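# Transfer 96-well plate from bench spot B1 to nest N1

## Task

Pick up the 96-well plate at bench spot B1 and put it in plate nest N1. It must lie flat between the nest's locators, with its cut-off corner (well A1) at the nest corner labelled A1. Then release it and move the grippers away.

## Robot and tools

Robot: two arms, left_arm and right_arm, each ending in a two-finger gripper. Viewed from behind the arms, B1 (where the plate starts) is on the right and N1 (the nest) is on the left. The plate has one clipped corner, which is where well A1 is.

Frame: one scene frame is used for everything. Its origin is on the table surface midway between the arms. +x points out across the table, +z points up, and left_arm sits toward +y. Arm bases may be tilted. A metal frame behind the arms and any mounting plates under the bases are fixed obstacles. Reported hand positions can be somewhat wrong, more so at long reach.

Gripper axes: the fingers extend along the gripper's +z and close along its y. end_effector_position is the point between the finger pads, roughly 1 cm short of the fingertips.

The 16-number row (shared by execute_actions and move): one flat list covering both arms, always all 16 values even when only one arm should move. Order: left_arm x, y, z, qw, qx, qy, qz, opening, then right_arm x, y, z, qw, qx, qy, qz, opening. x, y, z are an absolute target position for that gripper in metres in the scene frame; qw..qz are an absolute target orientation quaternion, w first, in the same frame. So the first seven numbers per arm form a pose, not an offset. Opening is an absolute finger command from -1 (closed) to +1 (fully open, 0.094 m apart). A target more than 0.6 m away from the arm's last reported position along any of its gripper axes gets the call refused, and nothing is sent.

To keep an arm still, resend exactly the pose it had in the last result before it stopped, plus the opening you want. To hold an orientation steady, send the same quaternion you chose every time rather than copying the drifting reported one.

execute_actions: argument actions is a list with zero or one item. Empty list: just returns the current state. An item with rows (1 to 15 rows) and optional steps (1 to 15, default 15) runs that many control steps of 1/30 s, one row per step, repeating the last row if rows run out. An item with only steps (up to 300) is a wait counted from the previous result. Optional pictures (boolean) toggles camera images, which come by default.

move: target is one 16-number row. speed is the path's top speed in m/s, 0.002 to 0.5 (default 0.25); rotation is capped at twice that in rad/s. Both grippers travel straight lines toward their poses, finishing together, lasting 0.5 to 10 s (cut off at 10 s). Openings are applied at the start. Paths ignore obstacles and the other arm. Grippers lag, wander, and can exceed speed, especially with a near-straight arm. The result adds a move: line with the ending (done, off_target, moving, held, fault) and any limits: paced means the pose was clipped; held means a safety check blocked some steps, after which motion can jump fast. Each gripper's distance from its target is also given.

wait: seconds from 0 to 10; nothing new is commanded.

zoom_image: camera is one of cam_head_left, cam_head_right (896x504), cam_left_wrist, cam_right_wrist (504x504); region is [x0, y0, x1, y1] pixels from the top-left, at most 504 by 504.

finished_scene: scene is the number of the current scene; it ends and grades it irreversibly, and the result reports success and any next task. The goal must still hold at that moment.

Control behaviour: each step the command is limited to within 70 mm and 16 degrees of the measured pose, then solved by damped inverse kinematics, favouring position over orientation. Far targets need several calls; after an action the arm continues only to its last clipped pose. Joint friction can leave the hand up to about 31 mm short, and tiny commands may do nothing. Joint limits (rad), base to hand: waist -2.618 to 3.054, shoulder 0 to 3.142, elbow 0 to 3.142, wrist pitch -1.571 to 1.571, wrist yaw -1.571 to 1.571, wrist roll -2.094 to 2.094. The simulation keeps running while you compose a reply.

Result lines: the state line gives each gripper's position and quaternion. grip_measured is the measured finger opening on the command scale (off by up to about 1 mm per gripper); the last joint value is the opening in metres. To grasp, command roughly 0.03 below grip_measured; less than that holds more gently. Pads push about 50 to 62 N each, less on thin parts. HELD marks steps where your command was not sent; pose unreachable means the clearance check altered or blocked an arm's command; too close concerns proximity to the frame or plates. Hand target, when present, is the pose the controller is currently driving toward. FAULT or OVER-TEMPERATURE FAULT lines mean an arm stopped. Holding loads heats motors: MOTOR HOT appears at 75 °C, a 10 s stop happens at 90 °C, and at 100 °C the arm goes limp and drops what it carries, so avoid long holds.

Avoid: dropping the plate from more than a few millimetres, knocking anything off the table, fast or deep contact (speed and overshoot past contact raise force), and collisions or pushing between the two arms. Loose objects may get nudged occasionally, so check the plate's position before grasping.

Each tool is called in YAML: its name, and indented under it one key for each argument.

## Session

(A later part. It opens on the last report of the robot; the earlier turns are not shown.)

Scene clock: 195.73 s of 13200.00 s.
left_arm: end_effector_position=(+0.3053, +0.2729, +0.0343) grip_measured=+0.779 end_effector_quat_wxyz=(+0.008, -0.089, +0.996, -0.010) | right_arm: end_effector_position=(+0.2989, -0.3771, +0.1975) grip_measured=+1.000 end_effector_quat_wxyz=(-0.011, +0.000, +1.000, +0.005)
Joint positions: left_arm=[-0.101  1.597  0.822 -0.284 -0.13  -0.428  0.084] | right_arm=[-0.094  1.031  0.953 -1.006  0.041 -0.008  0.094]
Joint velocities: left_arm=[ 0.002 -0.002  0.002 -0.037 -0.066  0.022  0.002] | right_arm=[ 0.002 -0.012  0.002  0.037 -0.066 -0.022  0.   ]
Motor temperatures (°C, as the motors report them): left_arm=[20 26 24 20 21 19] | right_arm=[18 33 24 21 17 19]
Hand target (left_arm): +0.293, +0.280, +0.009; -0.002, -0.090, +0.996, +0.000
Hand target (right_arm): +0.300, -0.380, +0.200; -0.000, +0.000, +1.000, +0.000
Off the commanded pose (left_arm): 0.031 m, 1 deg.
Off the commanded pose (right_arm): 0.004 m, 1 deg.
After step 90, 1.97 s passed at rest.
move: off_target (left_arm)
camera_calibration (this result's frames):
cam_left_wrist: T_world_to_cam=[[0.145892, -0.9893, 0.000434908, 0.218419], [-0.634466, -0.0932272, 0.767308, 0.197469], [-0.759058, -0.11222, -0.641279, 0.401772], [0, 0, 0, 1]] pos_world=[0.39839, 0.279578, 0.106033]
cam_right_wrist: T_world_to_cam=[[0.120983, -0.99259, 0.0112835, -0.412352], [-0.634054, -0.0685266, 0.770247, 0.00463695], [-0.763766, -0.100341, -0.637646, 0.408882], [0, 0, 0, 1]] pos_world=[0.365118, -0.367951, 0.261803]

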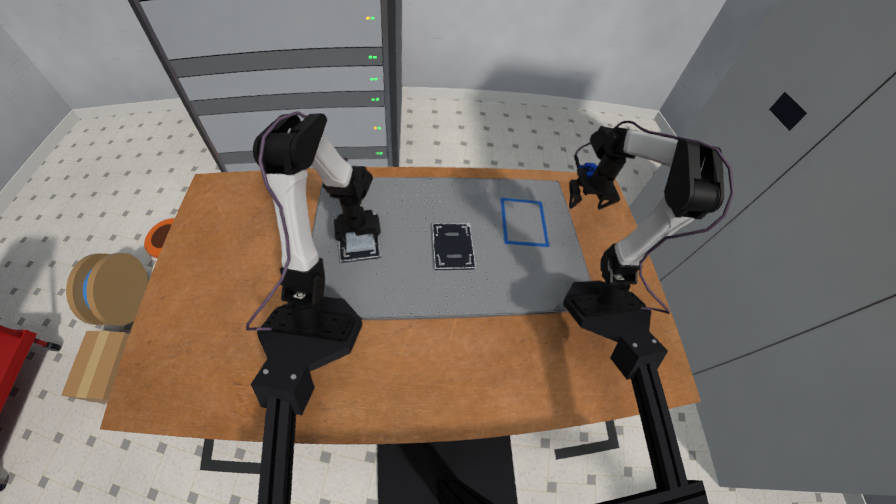

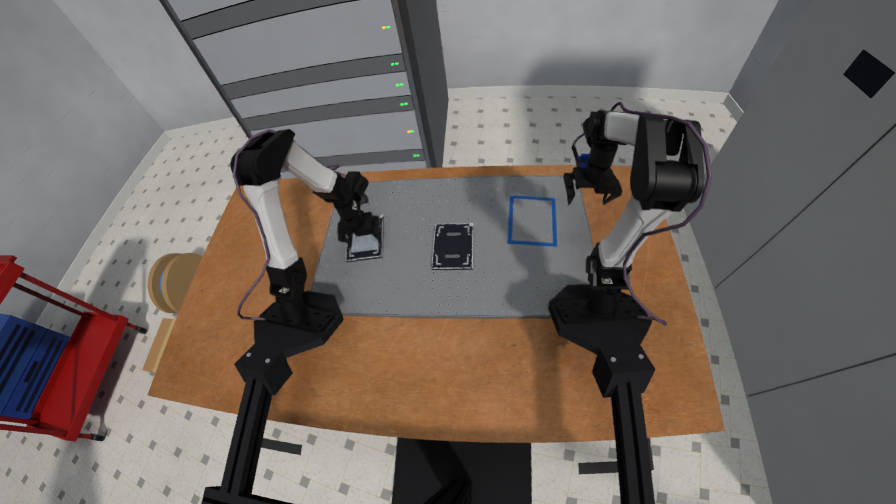

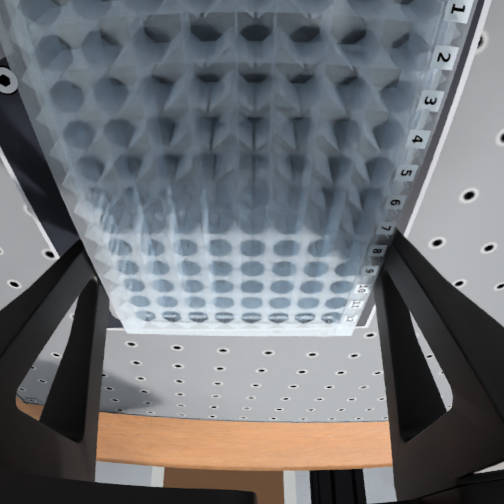

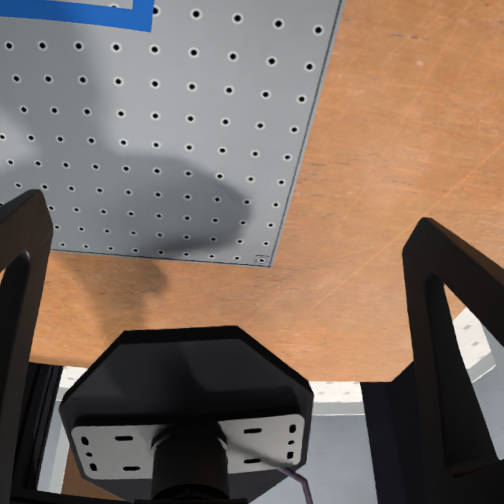

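move:
  target: [0.292,0.290,0.05,0,-0.09,0.9959,0,0.73,0.3,-0.38,0.2,0,0,1,0,1]
  speed: 0.02

move:
  target: [0.292,0.283,0.005,0,-0.09,0.9959,0,0.73,0.3,-0.38,0.2,0,0,1,0,1]
  speed: 0.012

zoom_image:
  camera: "cam_head_left"
  region: [310, 190, 410, 280]

zoom_image:
  camera: "cam_head_right"
  region: [320, 190, 420, 280]

Scene clock: 201.33 s of 13200.00 s.
left_arm: end_effector_position=(+0.3000, +0.2847, +0.0486) grip_measured=+0.779 end_effector_quat_wxyz=(+0.008, -0.091, +0.996, -0.005) | right_arm: end_effector_position=(+0.2989, -0.3771, +0.1975) grip_measured=+1.000 end_effector_quat_wxyz=(-0.011, +0.000, +1.000, +0.005)
Joint positions: left_arm=[-0.078  1.522  0.793 -0.329 -0.128 -0.412  0.084] | right_arm=[-0.094  1.031  0.953 -1.006  0.041 -0.008  0.094]
Joint velocities: left_arm=[ 0.002 -0.007  0.012 -0.022 -0.022  0.022  0.   ] | right_arm=[ 0.002 -0.007 -0.002  0.007 -0.007 -0.095  0.   ]
Motor temperatures (°C, as the motors report them): left_arm=[20 25 23 21 21 19] | right_arm=[18 33 24 21 17 19]
Hand target (left_arm): +0.292, +0.290, +0.050; +0.000, -0.090, +0.996, -0.000
Hand target (right_arm): +0.300, -0.380, +0.200; -0.000, +0.000, +1.000, +0.000
Off the commanded pose (left_arm): 0.010 m, 1 deg.
Off the commanded pose (right_arm): 0.004 m, 1 deg.
After step 90, 1.00 s passed at rest.
move: done
camera_calibration (this result's frames):
cam_left_wrist: T_world_to_cam=[[0.150167, -0.988615, -0.00954114, 0.229937], [-0.63441, -0.103757, 0.766001, 0.18728], [-0.75827, -0.108975, -0.642768, 0.407102], [0, 0, 0, 1]] pos_world=[0.392976, 0.291115, 0.120409]
cam_right_wrist: T_world_to_cam=[[0.120983, -0.99259, 0.0112835, -0.412352], [-0.634054, -0.0685266, 0.770247, 0.00463695], [-0.763766, -0.100341, -0.637646, 0.408882], [0, 0, 0, 1]] pos_world=[0.365118, -0.367951, 0.261803]

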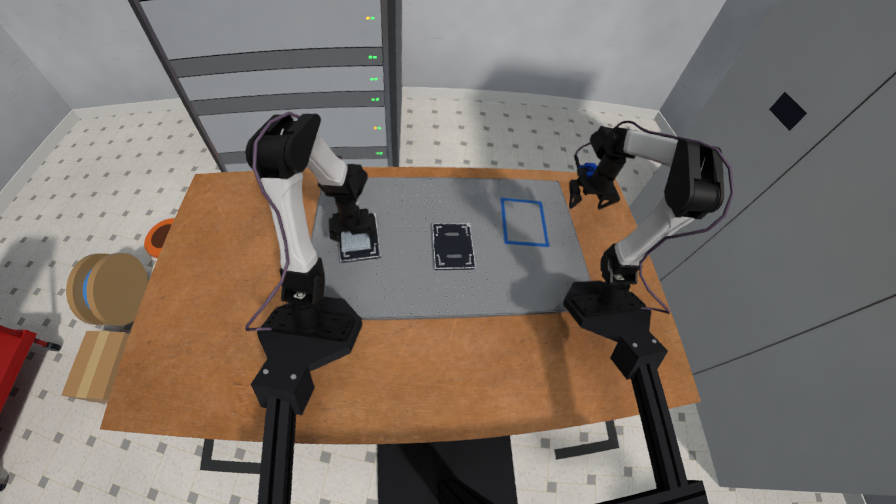

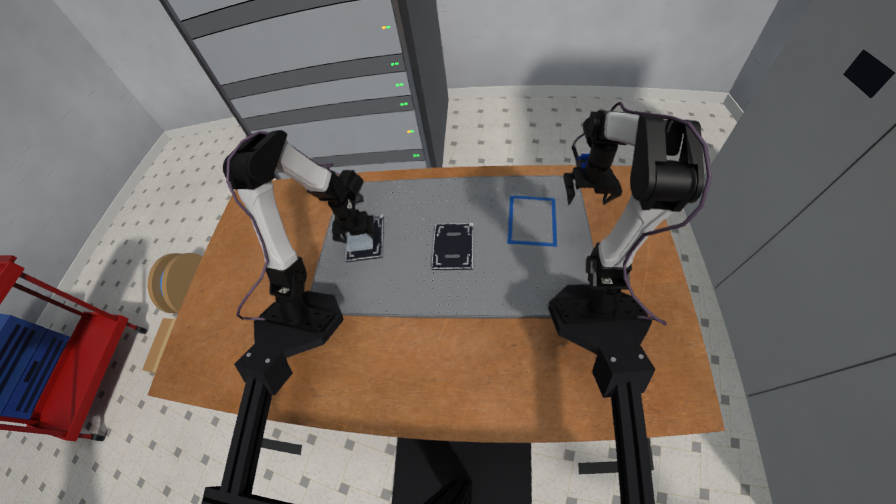

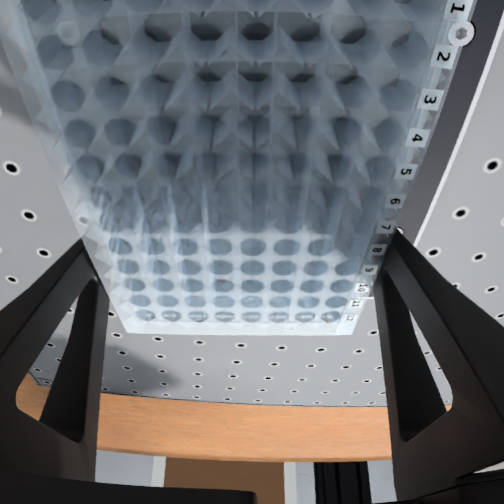

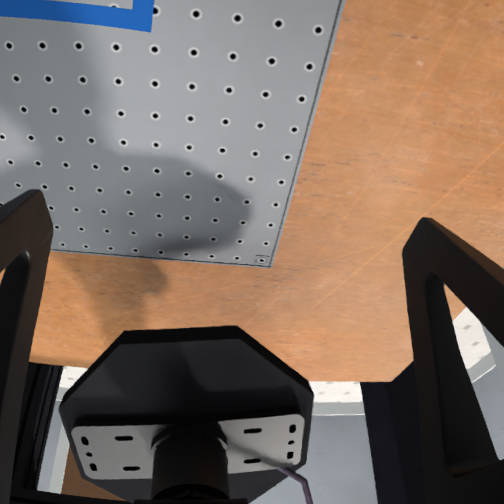

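Scene clock: 205.23 s of 13200.00 s.
left_arm: end_effector_position=(+0.2983, +0.2837, +0.0333) grip_measured=+0.779 end_effector_quat_wxyz=(+0.005, -0.091, +0.996, +0.003) | right_arm: end_effector_position=(+0.2989, -0.3771, +0.1975) grip_measured=+1.000 end_effector_quat_wxyz=(-0.011, +0.000, +1.000, +0.005)
Joint positions: left_arm=[-0.084  1.583  0.793 -0.279 -0.144 -0.416  0.084] | right_arm=[-0.094  1.031  0.953 -1.006  0.041 -0.008  0.094]
Joint velocities: left_arm=[ 0.002 -0.012 -0.002  0.037  0.022  0.022  0.001] | right_arm=[-0.002 -0.007 -0.012  0.007 -0.022 -0.037  0.   ]
Motor temperatures (°C, as the motors report them): left_arm=[20 25 23 21 21 19] | right_arm=[18 33 25 21 17 19]
Hand target (left_arm): +0.289, +0.284, +0.009; -0.002, -0.090, +0.996, +0.001
Hand target (right_arm): +0.300, -0.380, +0.200; -0.000, +0.000, +1.000, +0.000
Off the commanded pose (left_arm): 0.029 m, 1 deg.
Off the commanded pose (right_arm): 0.004 m, 1 deg.
move: off_target (left_arm)
camera_calibration (this result's frames):
cam_left_wrist: T_world_to_cam=[[0.14833, -0.988601, -0.0258229, 0.230155], [-0.628973, -0.114457, 0.768956, 0.19915], [-0.763146, -0.0978175, -0.63878, 0.394042], [0, 0, 0, 1]] pos_world=[0.391832, 0.28887, 0.104512]
cam_right_wrist: T_world_to_cam=[[0.120983, -0.99259, 0.0112835, -0.412352], [-0.634054, -0.0685266, 0.770247, 0.00463695], [-0.763766, -0.100341, -0.637646, 0.408882], [0, 0, 0, 1]] pos_world=[0.365118, -0.367951, 0.261803]

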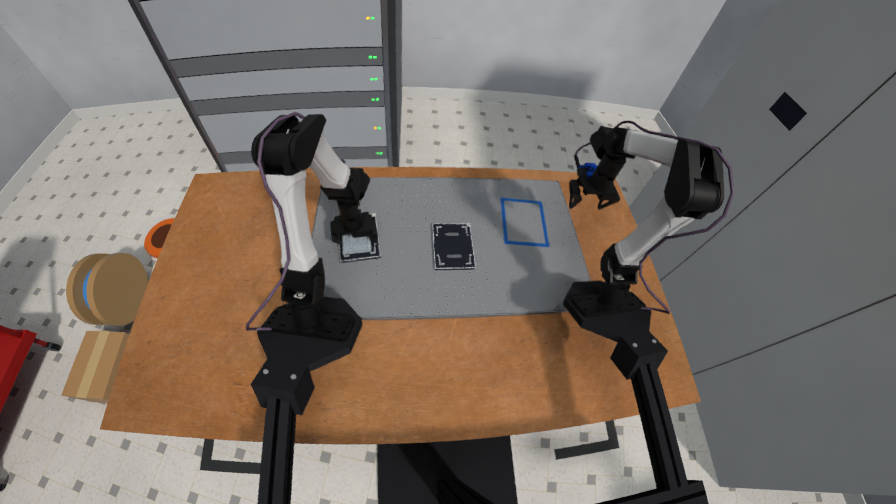

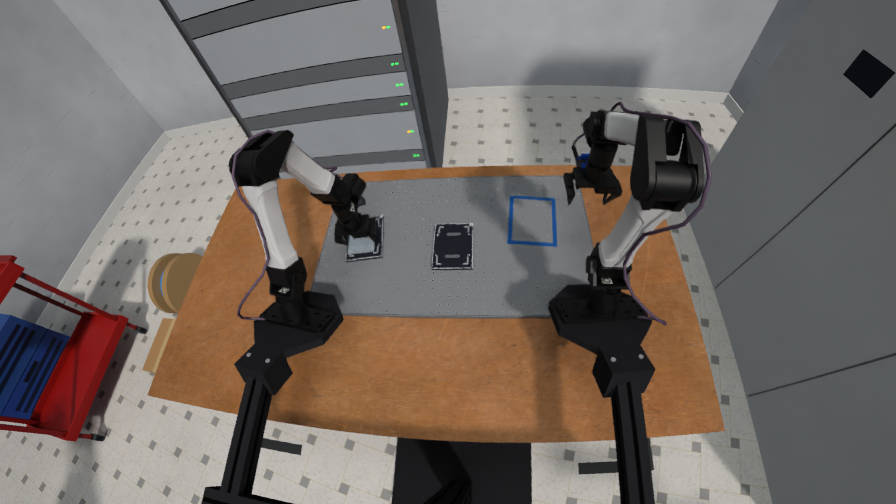

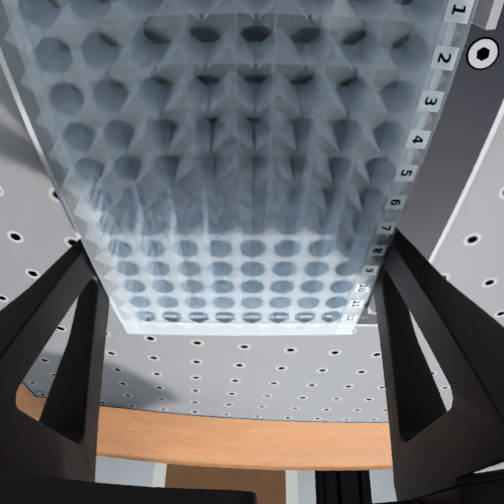

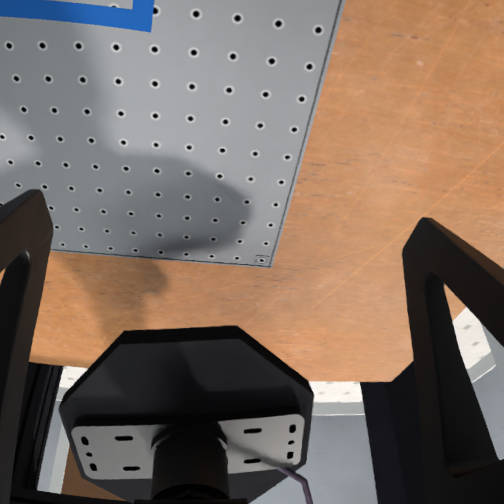

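Region (310, 190, 410, 280) of cam_head_left's 896x504 image, scaled by 5.040, with more detail than that image has; it fills the top 454 rows of this view, and the rest is white.

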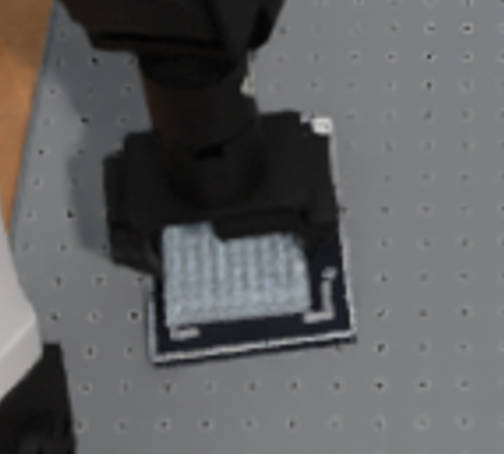

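Region (320, 190, 420, 280) of cam_head_right's 896x504 image, scaled by 5.040, with more detail than that image has; it fills the top 454 rows of this view, and the rest is white.

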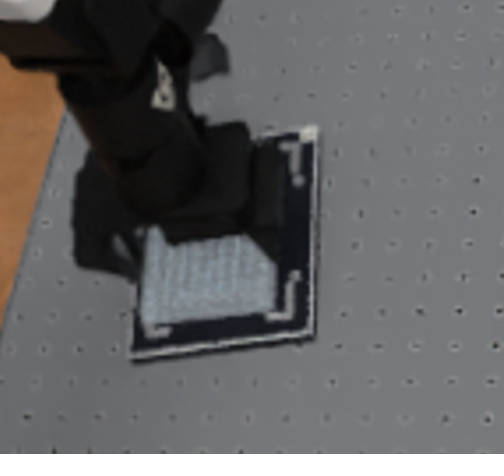

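move:
  target: [0.300,0.274,0.046,0,-0.09,0.9959,0,0.73,0.3,-0.38,0.2,0,0,1,0,1]
  speed: 0.012

zoom_image:
  camera: "cam_head_left"
  region: [310, 190, 410, 280]

zoom_image:
  camera: "cam_head_right"
  region: [320, 190, 420, 280]

Scene clock: 211.90 s of 13200.00 s.
left_arm: end_effector_position=(+0.2921, +0.2790, +0.0380) grip_measured=+0.779 end_effector_quat_wxyz=(-0.009, -0.088, +0.996, +0.007) | right_arm: end_effector_position=(+0.2989, -0.3771, +0.1975) grip_measured=+1.000 end_effector_quat_wxyz=(-0.011, +0.000, +1.000, +0.005)
Joint positions: left_arm=[-0.108  1.575  0.807 -0.335 -0.155 -0.438  0.084] | right_arm=[-0.094  1.031  0.953 -1.006  0.041 -0.008  0.094]
Joint velocities: left_arm=[ 0.007  0.012  0.012  0.037  0.022 -0.022 -0.001] | right_arm=[-0.007 -0.007 -0.002 -0.095  0.051 -0.022  0.   ]
Motor temperatures (°C, as the motors report them): left_arm=[20 25 23 21 21 19] | right_arm=[18 33 25 21 17 19]
Hand target (left_arm): +0.300, +0.274, +0.046; -0.000, -0.090, +0.996, +0.000
Hand target (right_arm): +0.300, -0.380, +0.200; -0.000, +0.000, +1.000, +0.000
Off the commanded pose (left_arm): 0.012 m, 1 deg.
Off the commanded pose (right_arm): 0.004 m, 1 deg.
After step 90, 1.97 s passed at rest.
move: off_target (left_arm)
camera_calibration (this result's frames):
cam_left_wrist: T_world_to_cam=[[0.143368, -0.98899, -0.0366627, 0.228502], [-0.606316, -0.117053, 0.786562, 0.184457], [-0.782193, -0.0905388, -0.616423, 0.394552], [0, 0, 0, 1]] pos_world=[0.387696, 0.2833, 0.106502]
cam_right_wrist: T_world_to_cam=[[0.120983, -0.99259, 0.0112835, -0.412352], [-0.634054, -0.0685266, 0.770247, 0.00463695], [-0.763766, -0.100341, -0.637646, 0.408882], [0, 0, 0, 1]] pos_world=[0.365118, -0.367951, 0.261803]

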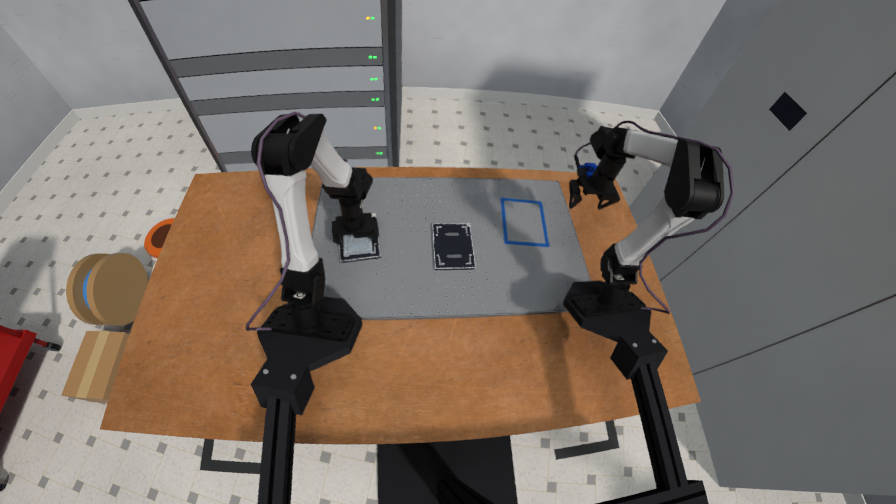

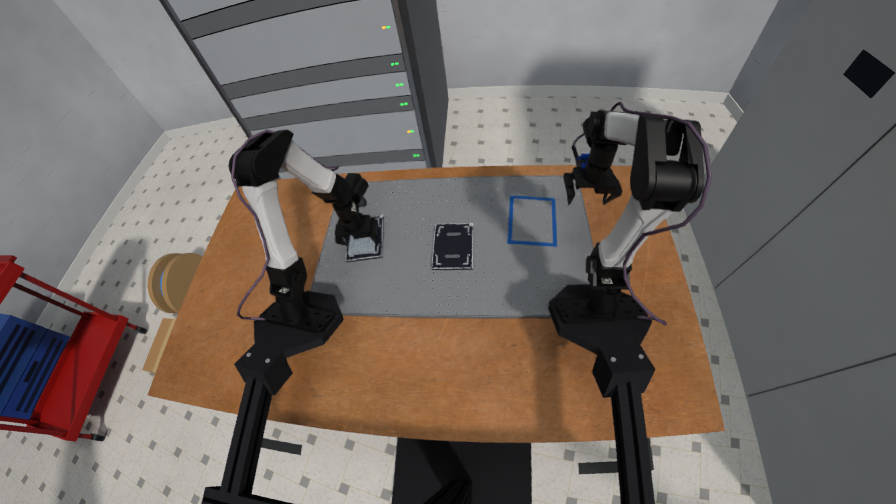

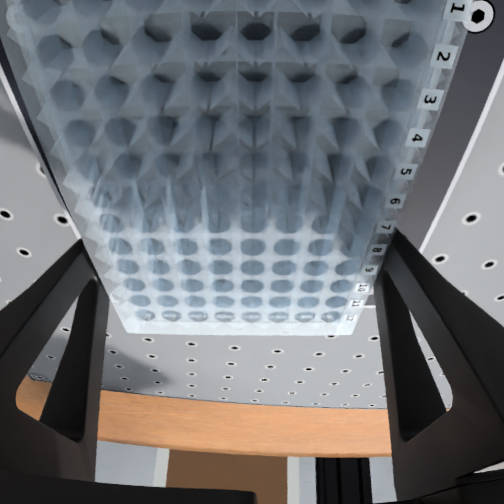

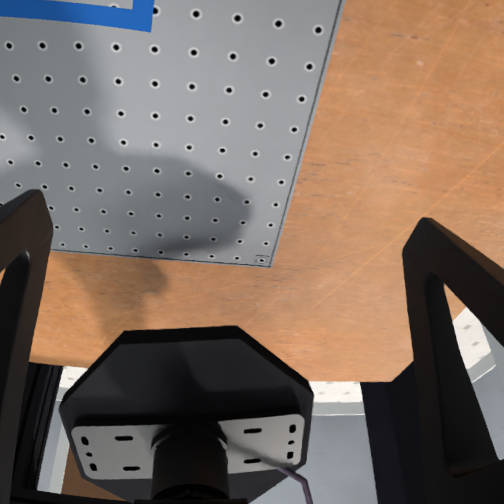

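Region (310, 190, 410, 280) of cam_head_left's 896x504 image, scaled by 5.040, with more detail than that image has; it fills the top 454 rows of this view, and the rest is white.

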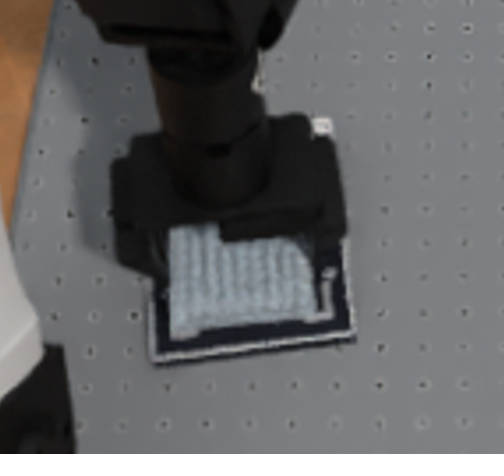

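Region (320, 190, 420, 280) of cam_head_right's 896x504 image, scaled by 5.040, with more detail than that image has; it fills the top 454 rows of this view, and the rest is white.

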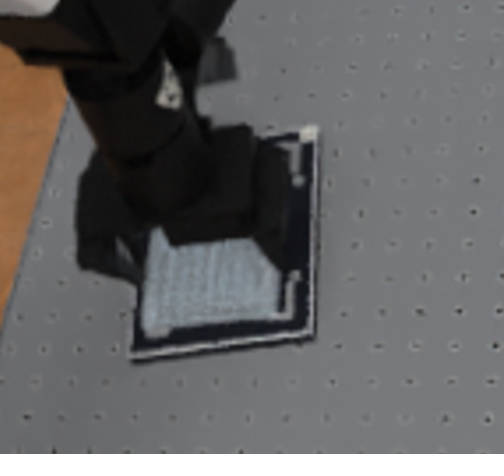

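move:
  target: [0.311,0.275,0.044,0,-0.09,0.9959,0,0.73,0.3,-0.38,0.2,0,0,1,0,1]
  speed: 0.01

zoom_image:
  camera: "cam_head_left"
  region: [310, 190, 410, 280]

zoom_image:
  camera: "cam_head_right"
  region: [320, 190, 420, 280]

Scene clock: 217.67 s of 13200.00 s.
left_arm: end_effector_position=(+0.3091, +0.2751, +0.0441) grip_measured=+0.779 end_effector_quat_wxyz=(+0.006, -0.091, +0.996, +0.001) | right_arm: end_effector_position=(+0.2989, -0.3771, +0.1975) grip_measured=+1.000 end_effector_quat_wxyz=(-0.011, +0.000, +1.000, +0.005)
Joint positions: left_arm=[-0.108  1.575  0.852 -0.348 -0.152 -0.439  0.084] | right_arm=[-0.094  1.031  0.953 -1.006  0.041 -0.008  0.094]
Joint velocities: left_arm=[-0.012 -0.002 -0.012 -0.066  0.037 -0.007 -0.   ] | right_arm=[ 0.007  0.007 -0.007 -0.022  0.007 -0.066  0.   ]
Motor temperatures (°C, as the motors report them): left_arm=[20 26 24 21 21 19] | right_arm=[18 33 25 21 17 19]
Hand target (left_arm): +0.311, +0.275, +0.044; +0.000, -0.090, +0.996, -0.000
Hand target (right_arm): +0.300, -0.380, +0.200; -0.000, +0.000, +1.000, +0.000
Off the commanded pose (left_arm): 0.002 m, 1 deg.
Off the commanded pose (right_arm): 0.004 m, 1 deg.
After step 90, 0.50 s passed at rest.
move: done
camera_calibration (this result's frames):
cam_left_wrist: T_world_to_cam=[[0.14934, -0.988542, -0.021942, 0.219736], [-0.629402, -0.112152, 0.768944, 0.196101], [-0.762595, -0.101023, -0.63894, 0.409128], [0, 0, 0, 1]] pos_world=[0.402609, 0.280543, 0.115439]
cam_right_wrist: T_world_to_cam=[[0.120983, -0.99259, 0.0112835, -0.412352], [-0.634054, -0.0685266, 0.770247, 0.00463695], [-0.763766, -0.100341, -0.637646, 0.408882], [0, 0, 0, 1]] pos_world=[0.365118, -0.367951, 0.261803]

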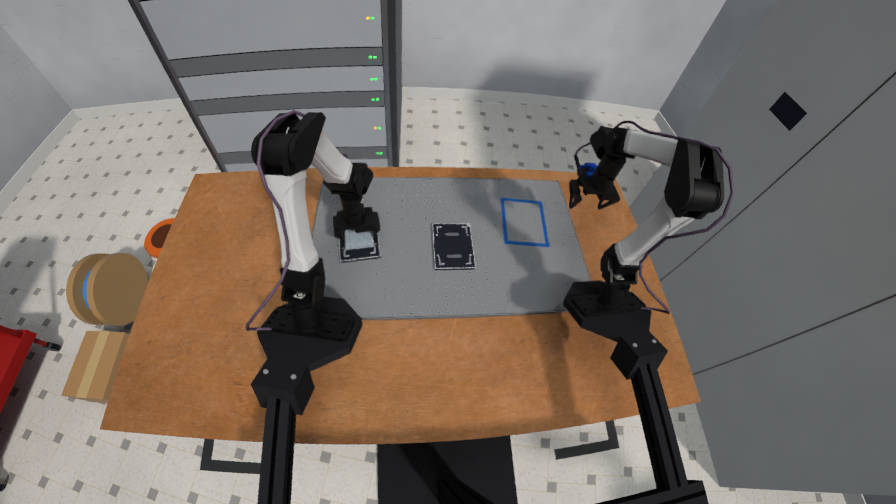

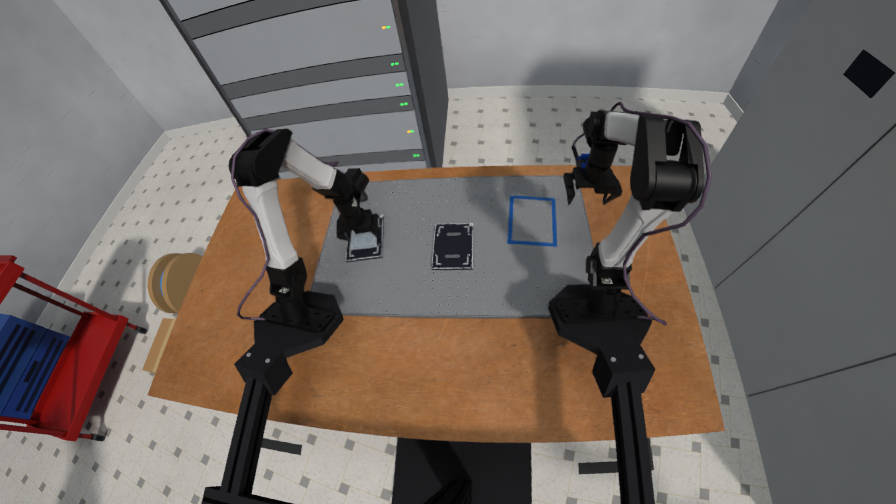

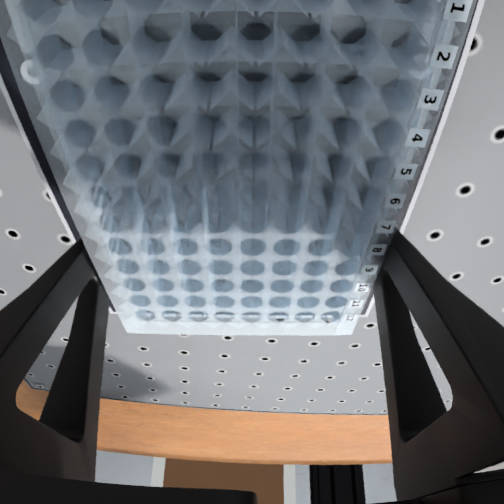

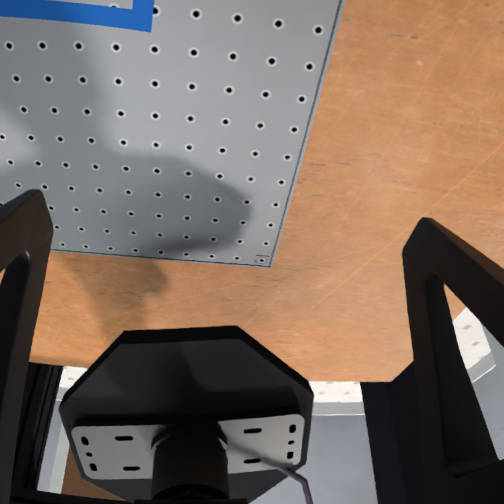

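Region (310, 190, 410, 280) of cam_head_left's 896x504 image, scaled by 5.040, with more detail than that image has; it fills the top 454 rows of this view, and the rest is white.

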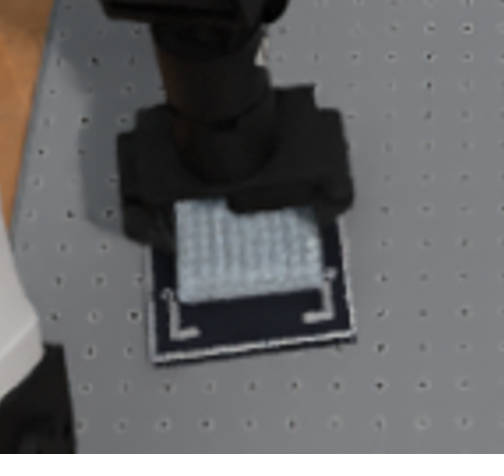

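Region (320, 190, 420, 280) of cam_head_right's 896x504 image, scaled by 5.040, with more detail than that image has; it fills the top 454 rows of this view, and the rest is white.

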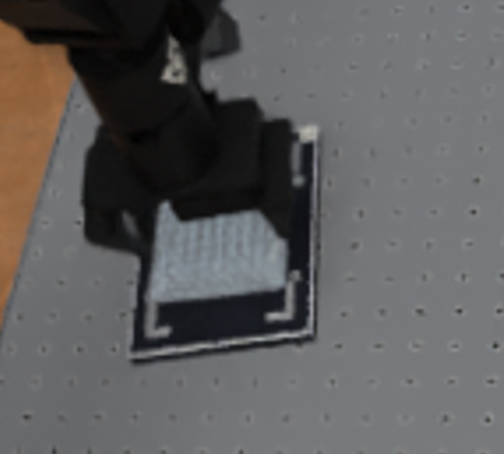

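move:
  target: [0.299,0.281,0.044,0,-0.09,0.9959,0,0.73,0.3,-0.38,0.2,0,0,1,0,1]
  speed: 0.03

Scene clock: 219.93 s of 13200.00 s.
left_arm: end_effector_position=(+0.2985, +0.2788, +0.0406) grip_measured=+0.779 end_effector_quat_wxyz=(-0.007, -0.089, +0.996, +0.005) | right_arm: end_effector_position=(+0.2989, -0.3771, +0.1975) grip_measured=+1.000 end_effector_quat_wxyz=(-0.011, +0.000, +1.000, +0.005)
Joint positions: left_arm=[-0.101  1.575  0.828 -0.349 -0.148 -0.433  0.084] | right_arm=[-0.094  1.031  0.953 -1.006  0.041 -0.008  0.094]
Joint velocities: left_arm=[-0.012 -0.002  0.007 -0.051  0.022  0.051  0.   ] | right_arm=[ 0.007 -0.002  0.002 -0.066  0.051  0.007  0.   ]
Motor temperatures (°C, as the motors report them): left_arm=[20 26 24 20 21 19] | right_arm=[18 33 25 21 17 19]
Hand target (left_arm): +0.299, +0.281, +0.044; +0.000, -0.090, +0.996, +0.000
Hand target (right_arm): +0.300, -0.380, +0.200; -0.000, +0.000, +1.000, +0.000
Off the commanded pose (left_arm): 0.004 m, 1 deg.
Off the commanded pose (right_arm): 0.004 m, 1 deg.
move: done
camera_calibration (this result's frames):
cam_left_wrist: T_world_to_cam=[[0.144757, -0.988993, -0.0306345, 0.226817], [-0.610547, -0.113643, 0.783784, 0.18674], [-0.778638, -0.0947547, -0.620277, 0.401418], [0, 0, 0, 1]] pos_world=[0.39374, 0.283578, 0.109575]
cam_right_wrist: T_world_to_cam=[[0.120983, -0.99259, 0.0112835, -0.412352], [-0.634054, -0.0685266, 0.770247, 0.00463695], [-0.763766, -0.100341, -0.637646, 0.408882], [0, 0, 0, 1]] pos_world=[0.365118, -0.367951, 0.261803]

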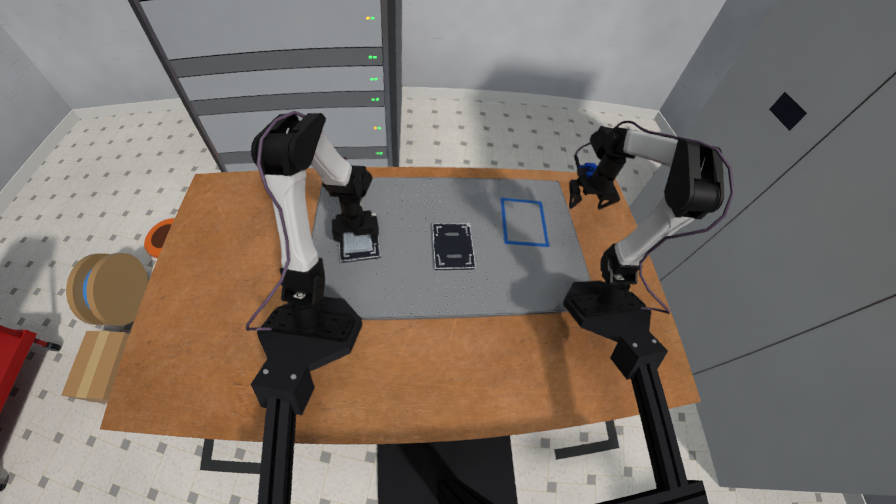

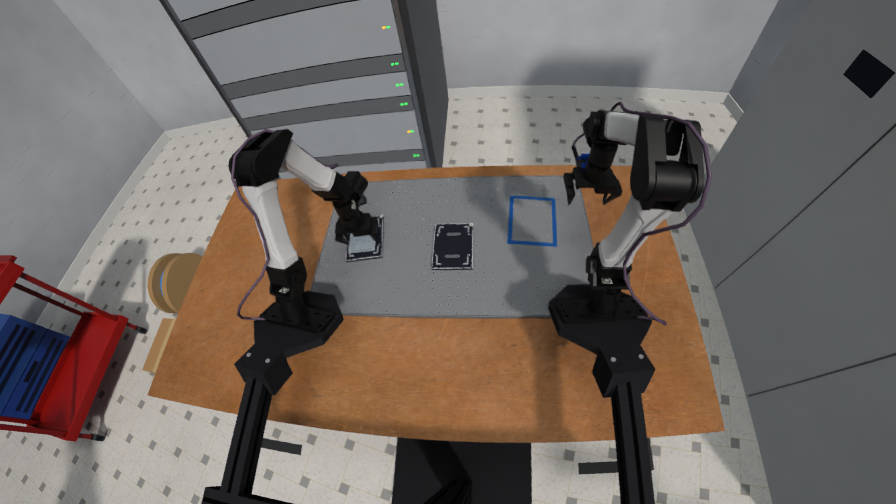

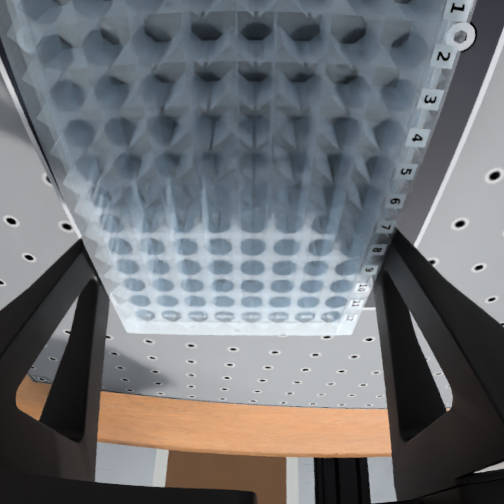

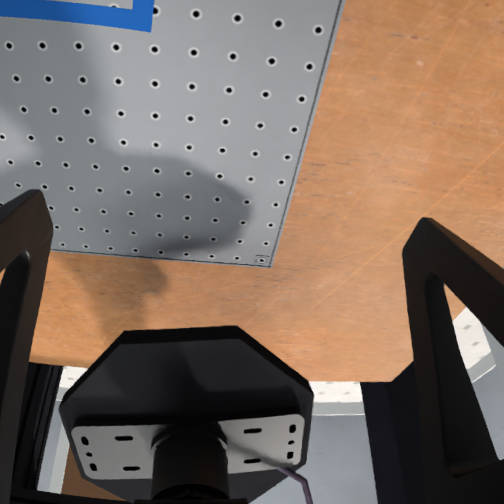

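move:
  target: [0.299,0.278,0.008,0,-0.09,0.9959,0,0.73,0.3,-0.38,0.2,0,0,1,0,1]
  speed: 0.02

zoom_image:
  camera: "cam_head_left"
  region: [310, 190, 410, 280]

zoom_image:
  camera: "cam_head_right"
  region: [320, 190, 420, 280]

Scene clock: 224.43 s of 13200.00 s.
left_arm: end_effector_position=(+0.2983, +0.2774, +0.0330) grip_measured=+0.779 end_effector_quat_wxyz=(-0.008, -0.090, +0.996, +0.003) | right_arm: end_effector_position=(+0.2989, -0.3771, +0.1975) grip_measured=+1.000 end_effector_quat_wxyz=(-0.011, +0.000, +1.000, +0.005)
Joint positions: left_arm=[-0.1    1.604  0.828 -0.321 -0.143 -0.434  0.084] | right_arm=[-0.094  1.031  0.953 -1.006  0.041 -0.008  0.094]
Joint velocities: left_arm=[-0.012 -0.017 -0.007  0.11  -0.007 -0.051 -0.001] | right_arm=[-0.007 -0.022 -0.017 -0.037  0.007  0.037  0.   ]
Motor temperatures (°C, as the motors report them): left_arm=[20 26 24 20 21 19] | right_arm=[18 33 25 21 17 19]
Hand target (left_arm): +0.297, +0.279, +0.011; -0.002, -0.090, +0.996, +0.001
Hand target (right_arm): +0.300, -0.380, +0.200; -0.000, +0.000, +1.000, +0.000
Off the commanded pose (left_arm): 0.025 m, 1 deg.
Off the commanded pose (right_arm): 0.004 m, 1 deg.
move: off_target (left_arm)
camera_calibration (this result's frames):
cam_left_wrist: T_world_to_cam=[[0.146678, -0.988809, -0.0272558, 0.224494], [-0.60848, -0.111917, 0.785637, 0.191256], [-0.779896, -0.0986513, -0.618086, 0.397816], [0, 0, 0, 1]] pos_world=[0.393702, 0.282631, 0.101745]
cam_right_wrist: T_world_to_cam=[[0.120983, -0.99259, 0.0112835, -0.412352], [-0.634054, -0.0685266, 0.770247, 0.00463695], [-0.763766, -0.100341, -0.637646, 0.408882], [0, 0, 0, 1]] pos_world=[0.365118, -0.367951, 0.261803]

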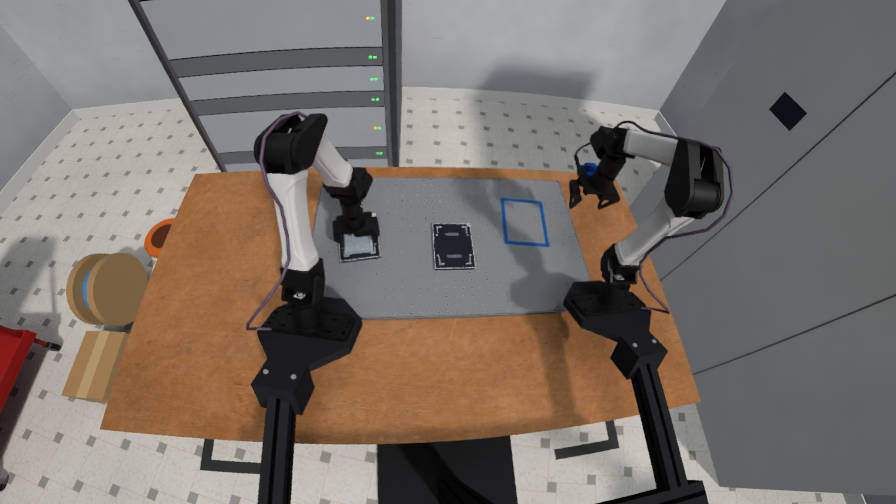

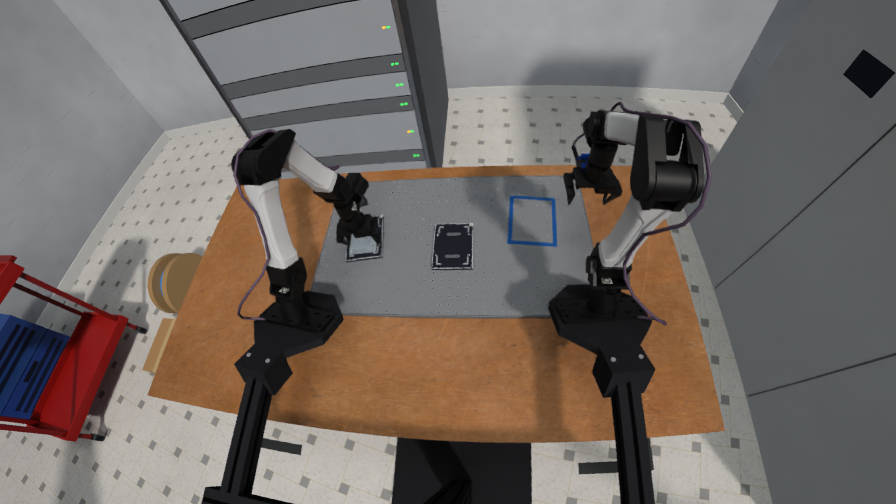

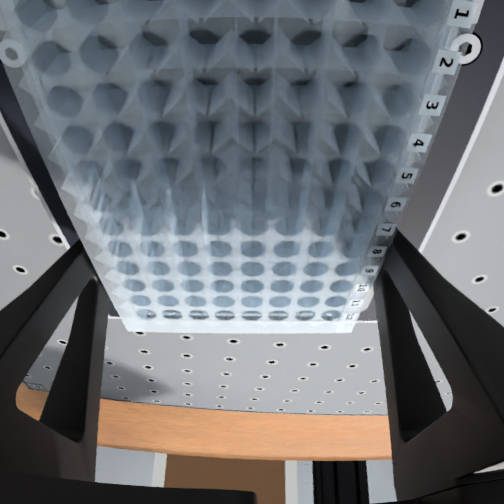

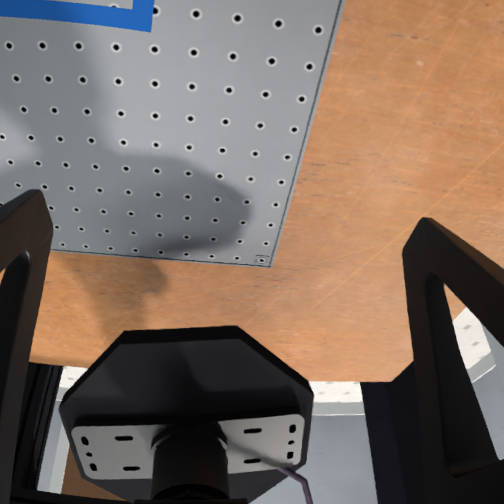

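Region (310, 190, 410, 280) of cam_head_left's 896x504 image, scaled by 5.040, with more detail than that image has; it fills the top 454 rows of this view, and the rest is white.

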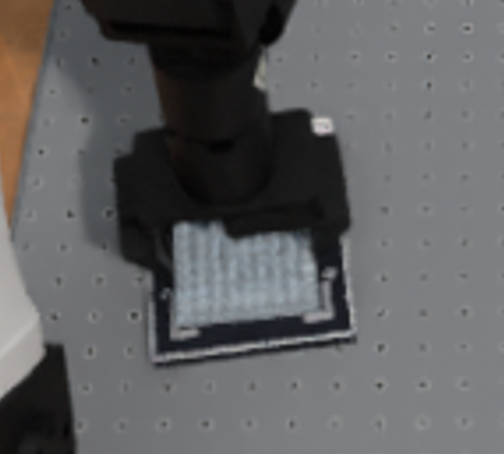

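Region (320, 190, 420, 280) of cam_head_right's 896x504 image, scaled by 5.040, with more detail than that image has; it fills the top 454 rows of this view, and the rest is white.

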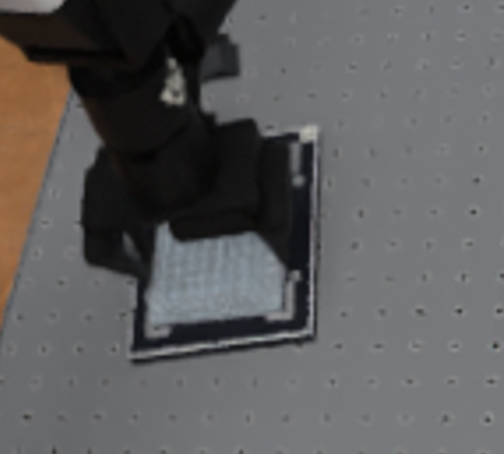

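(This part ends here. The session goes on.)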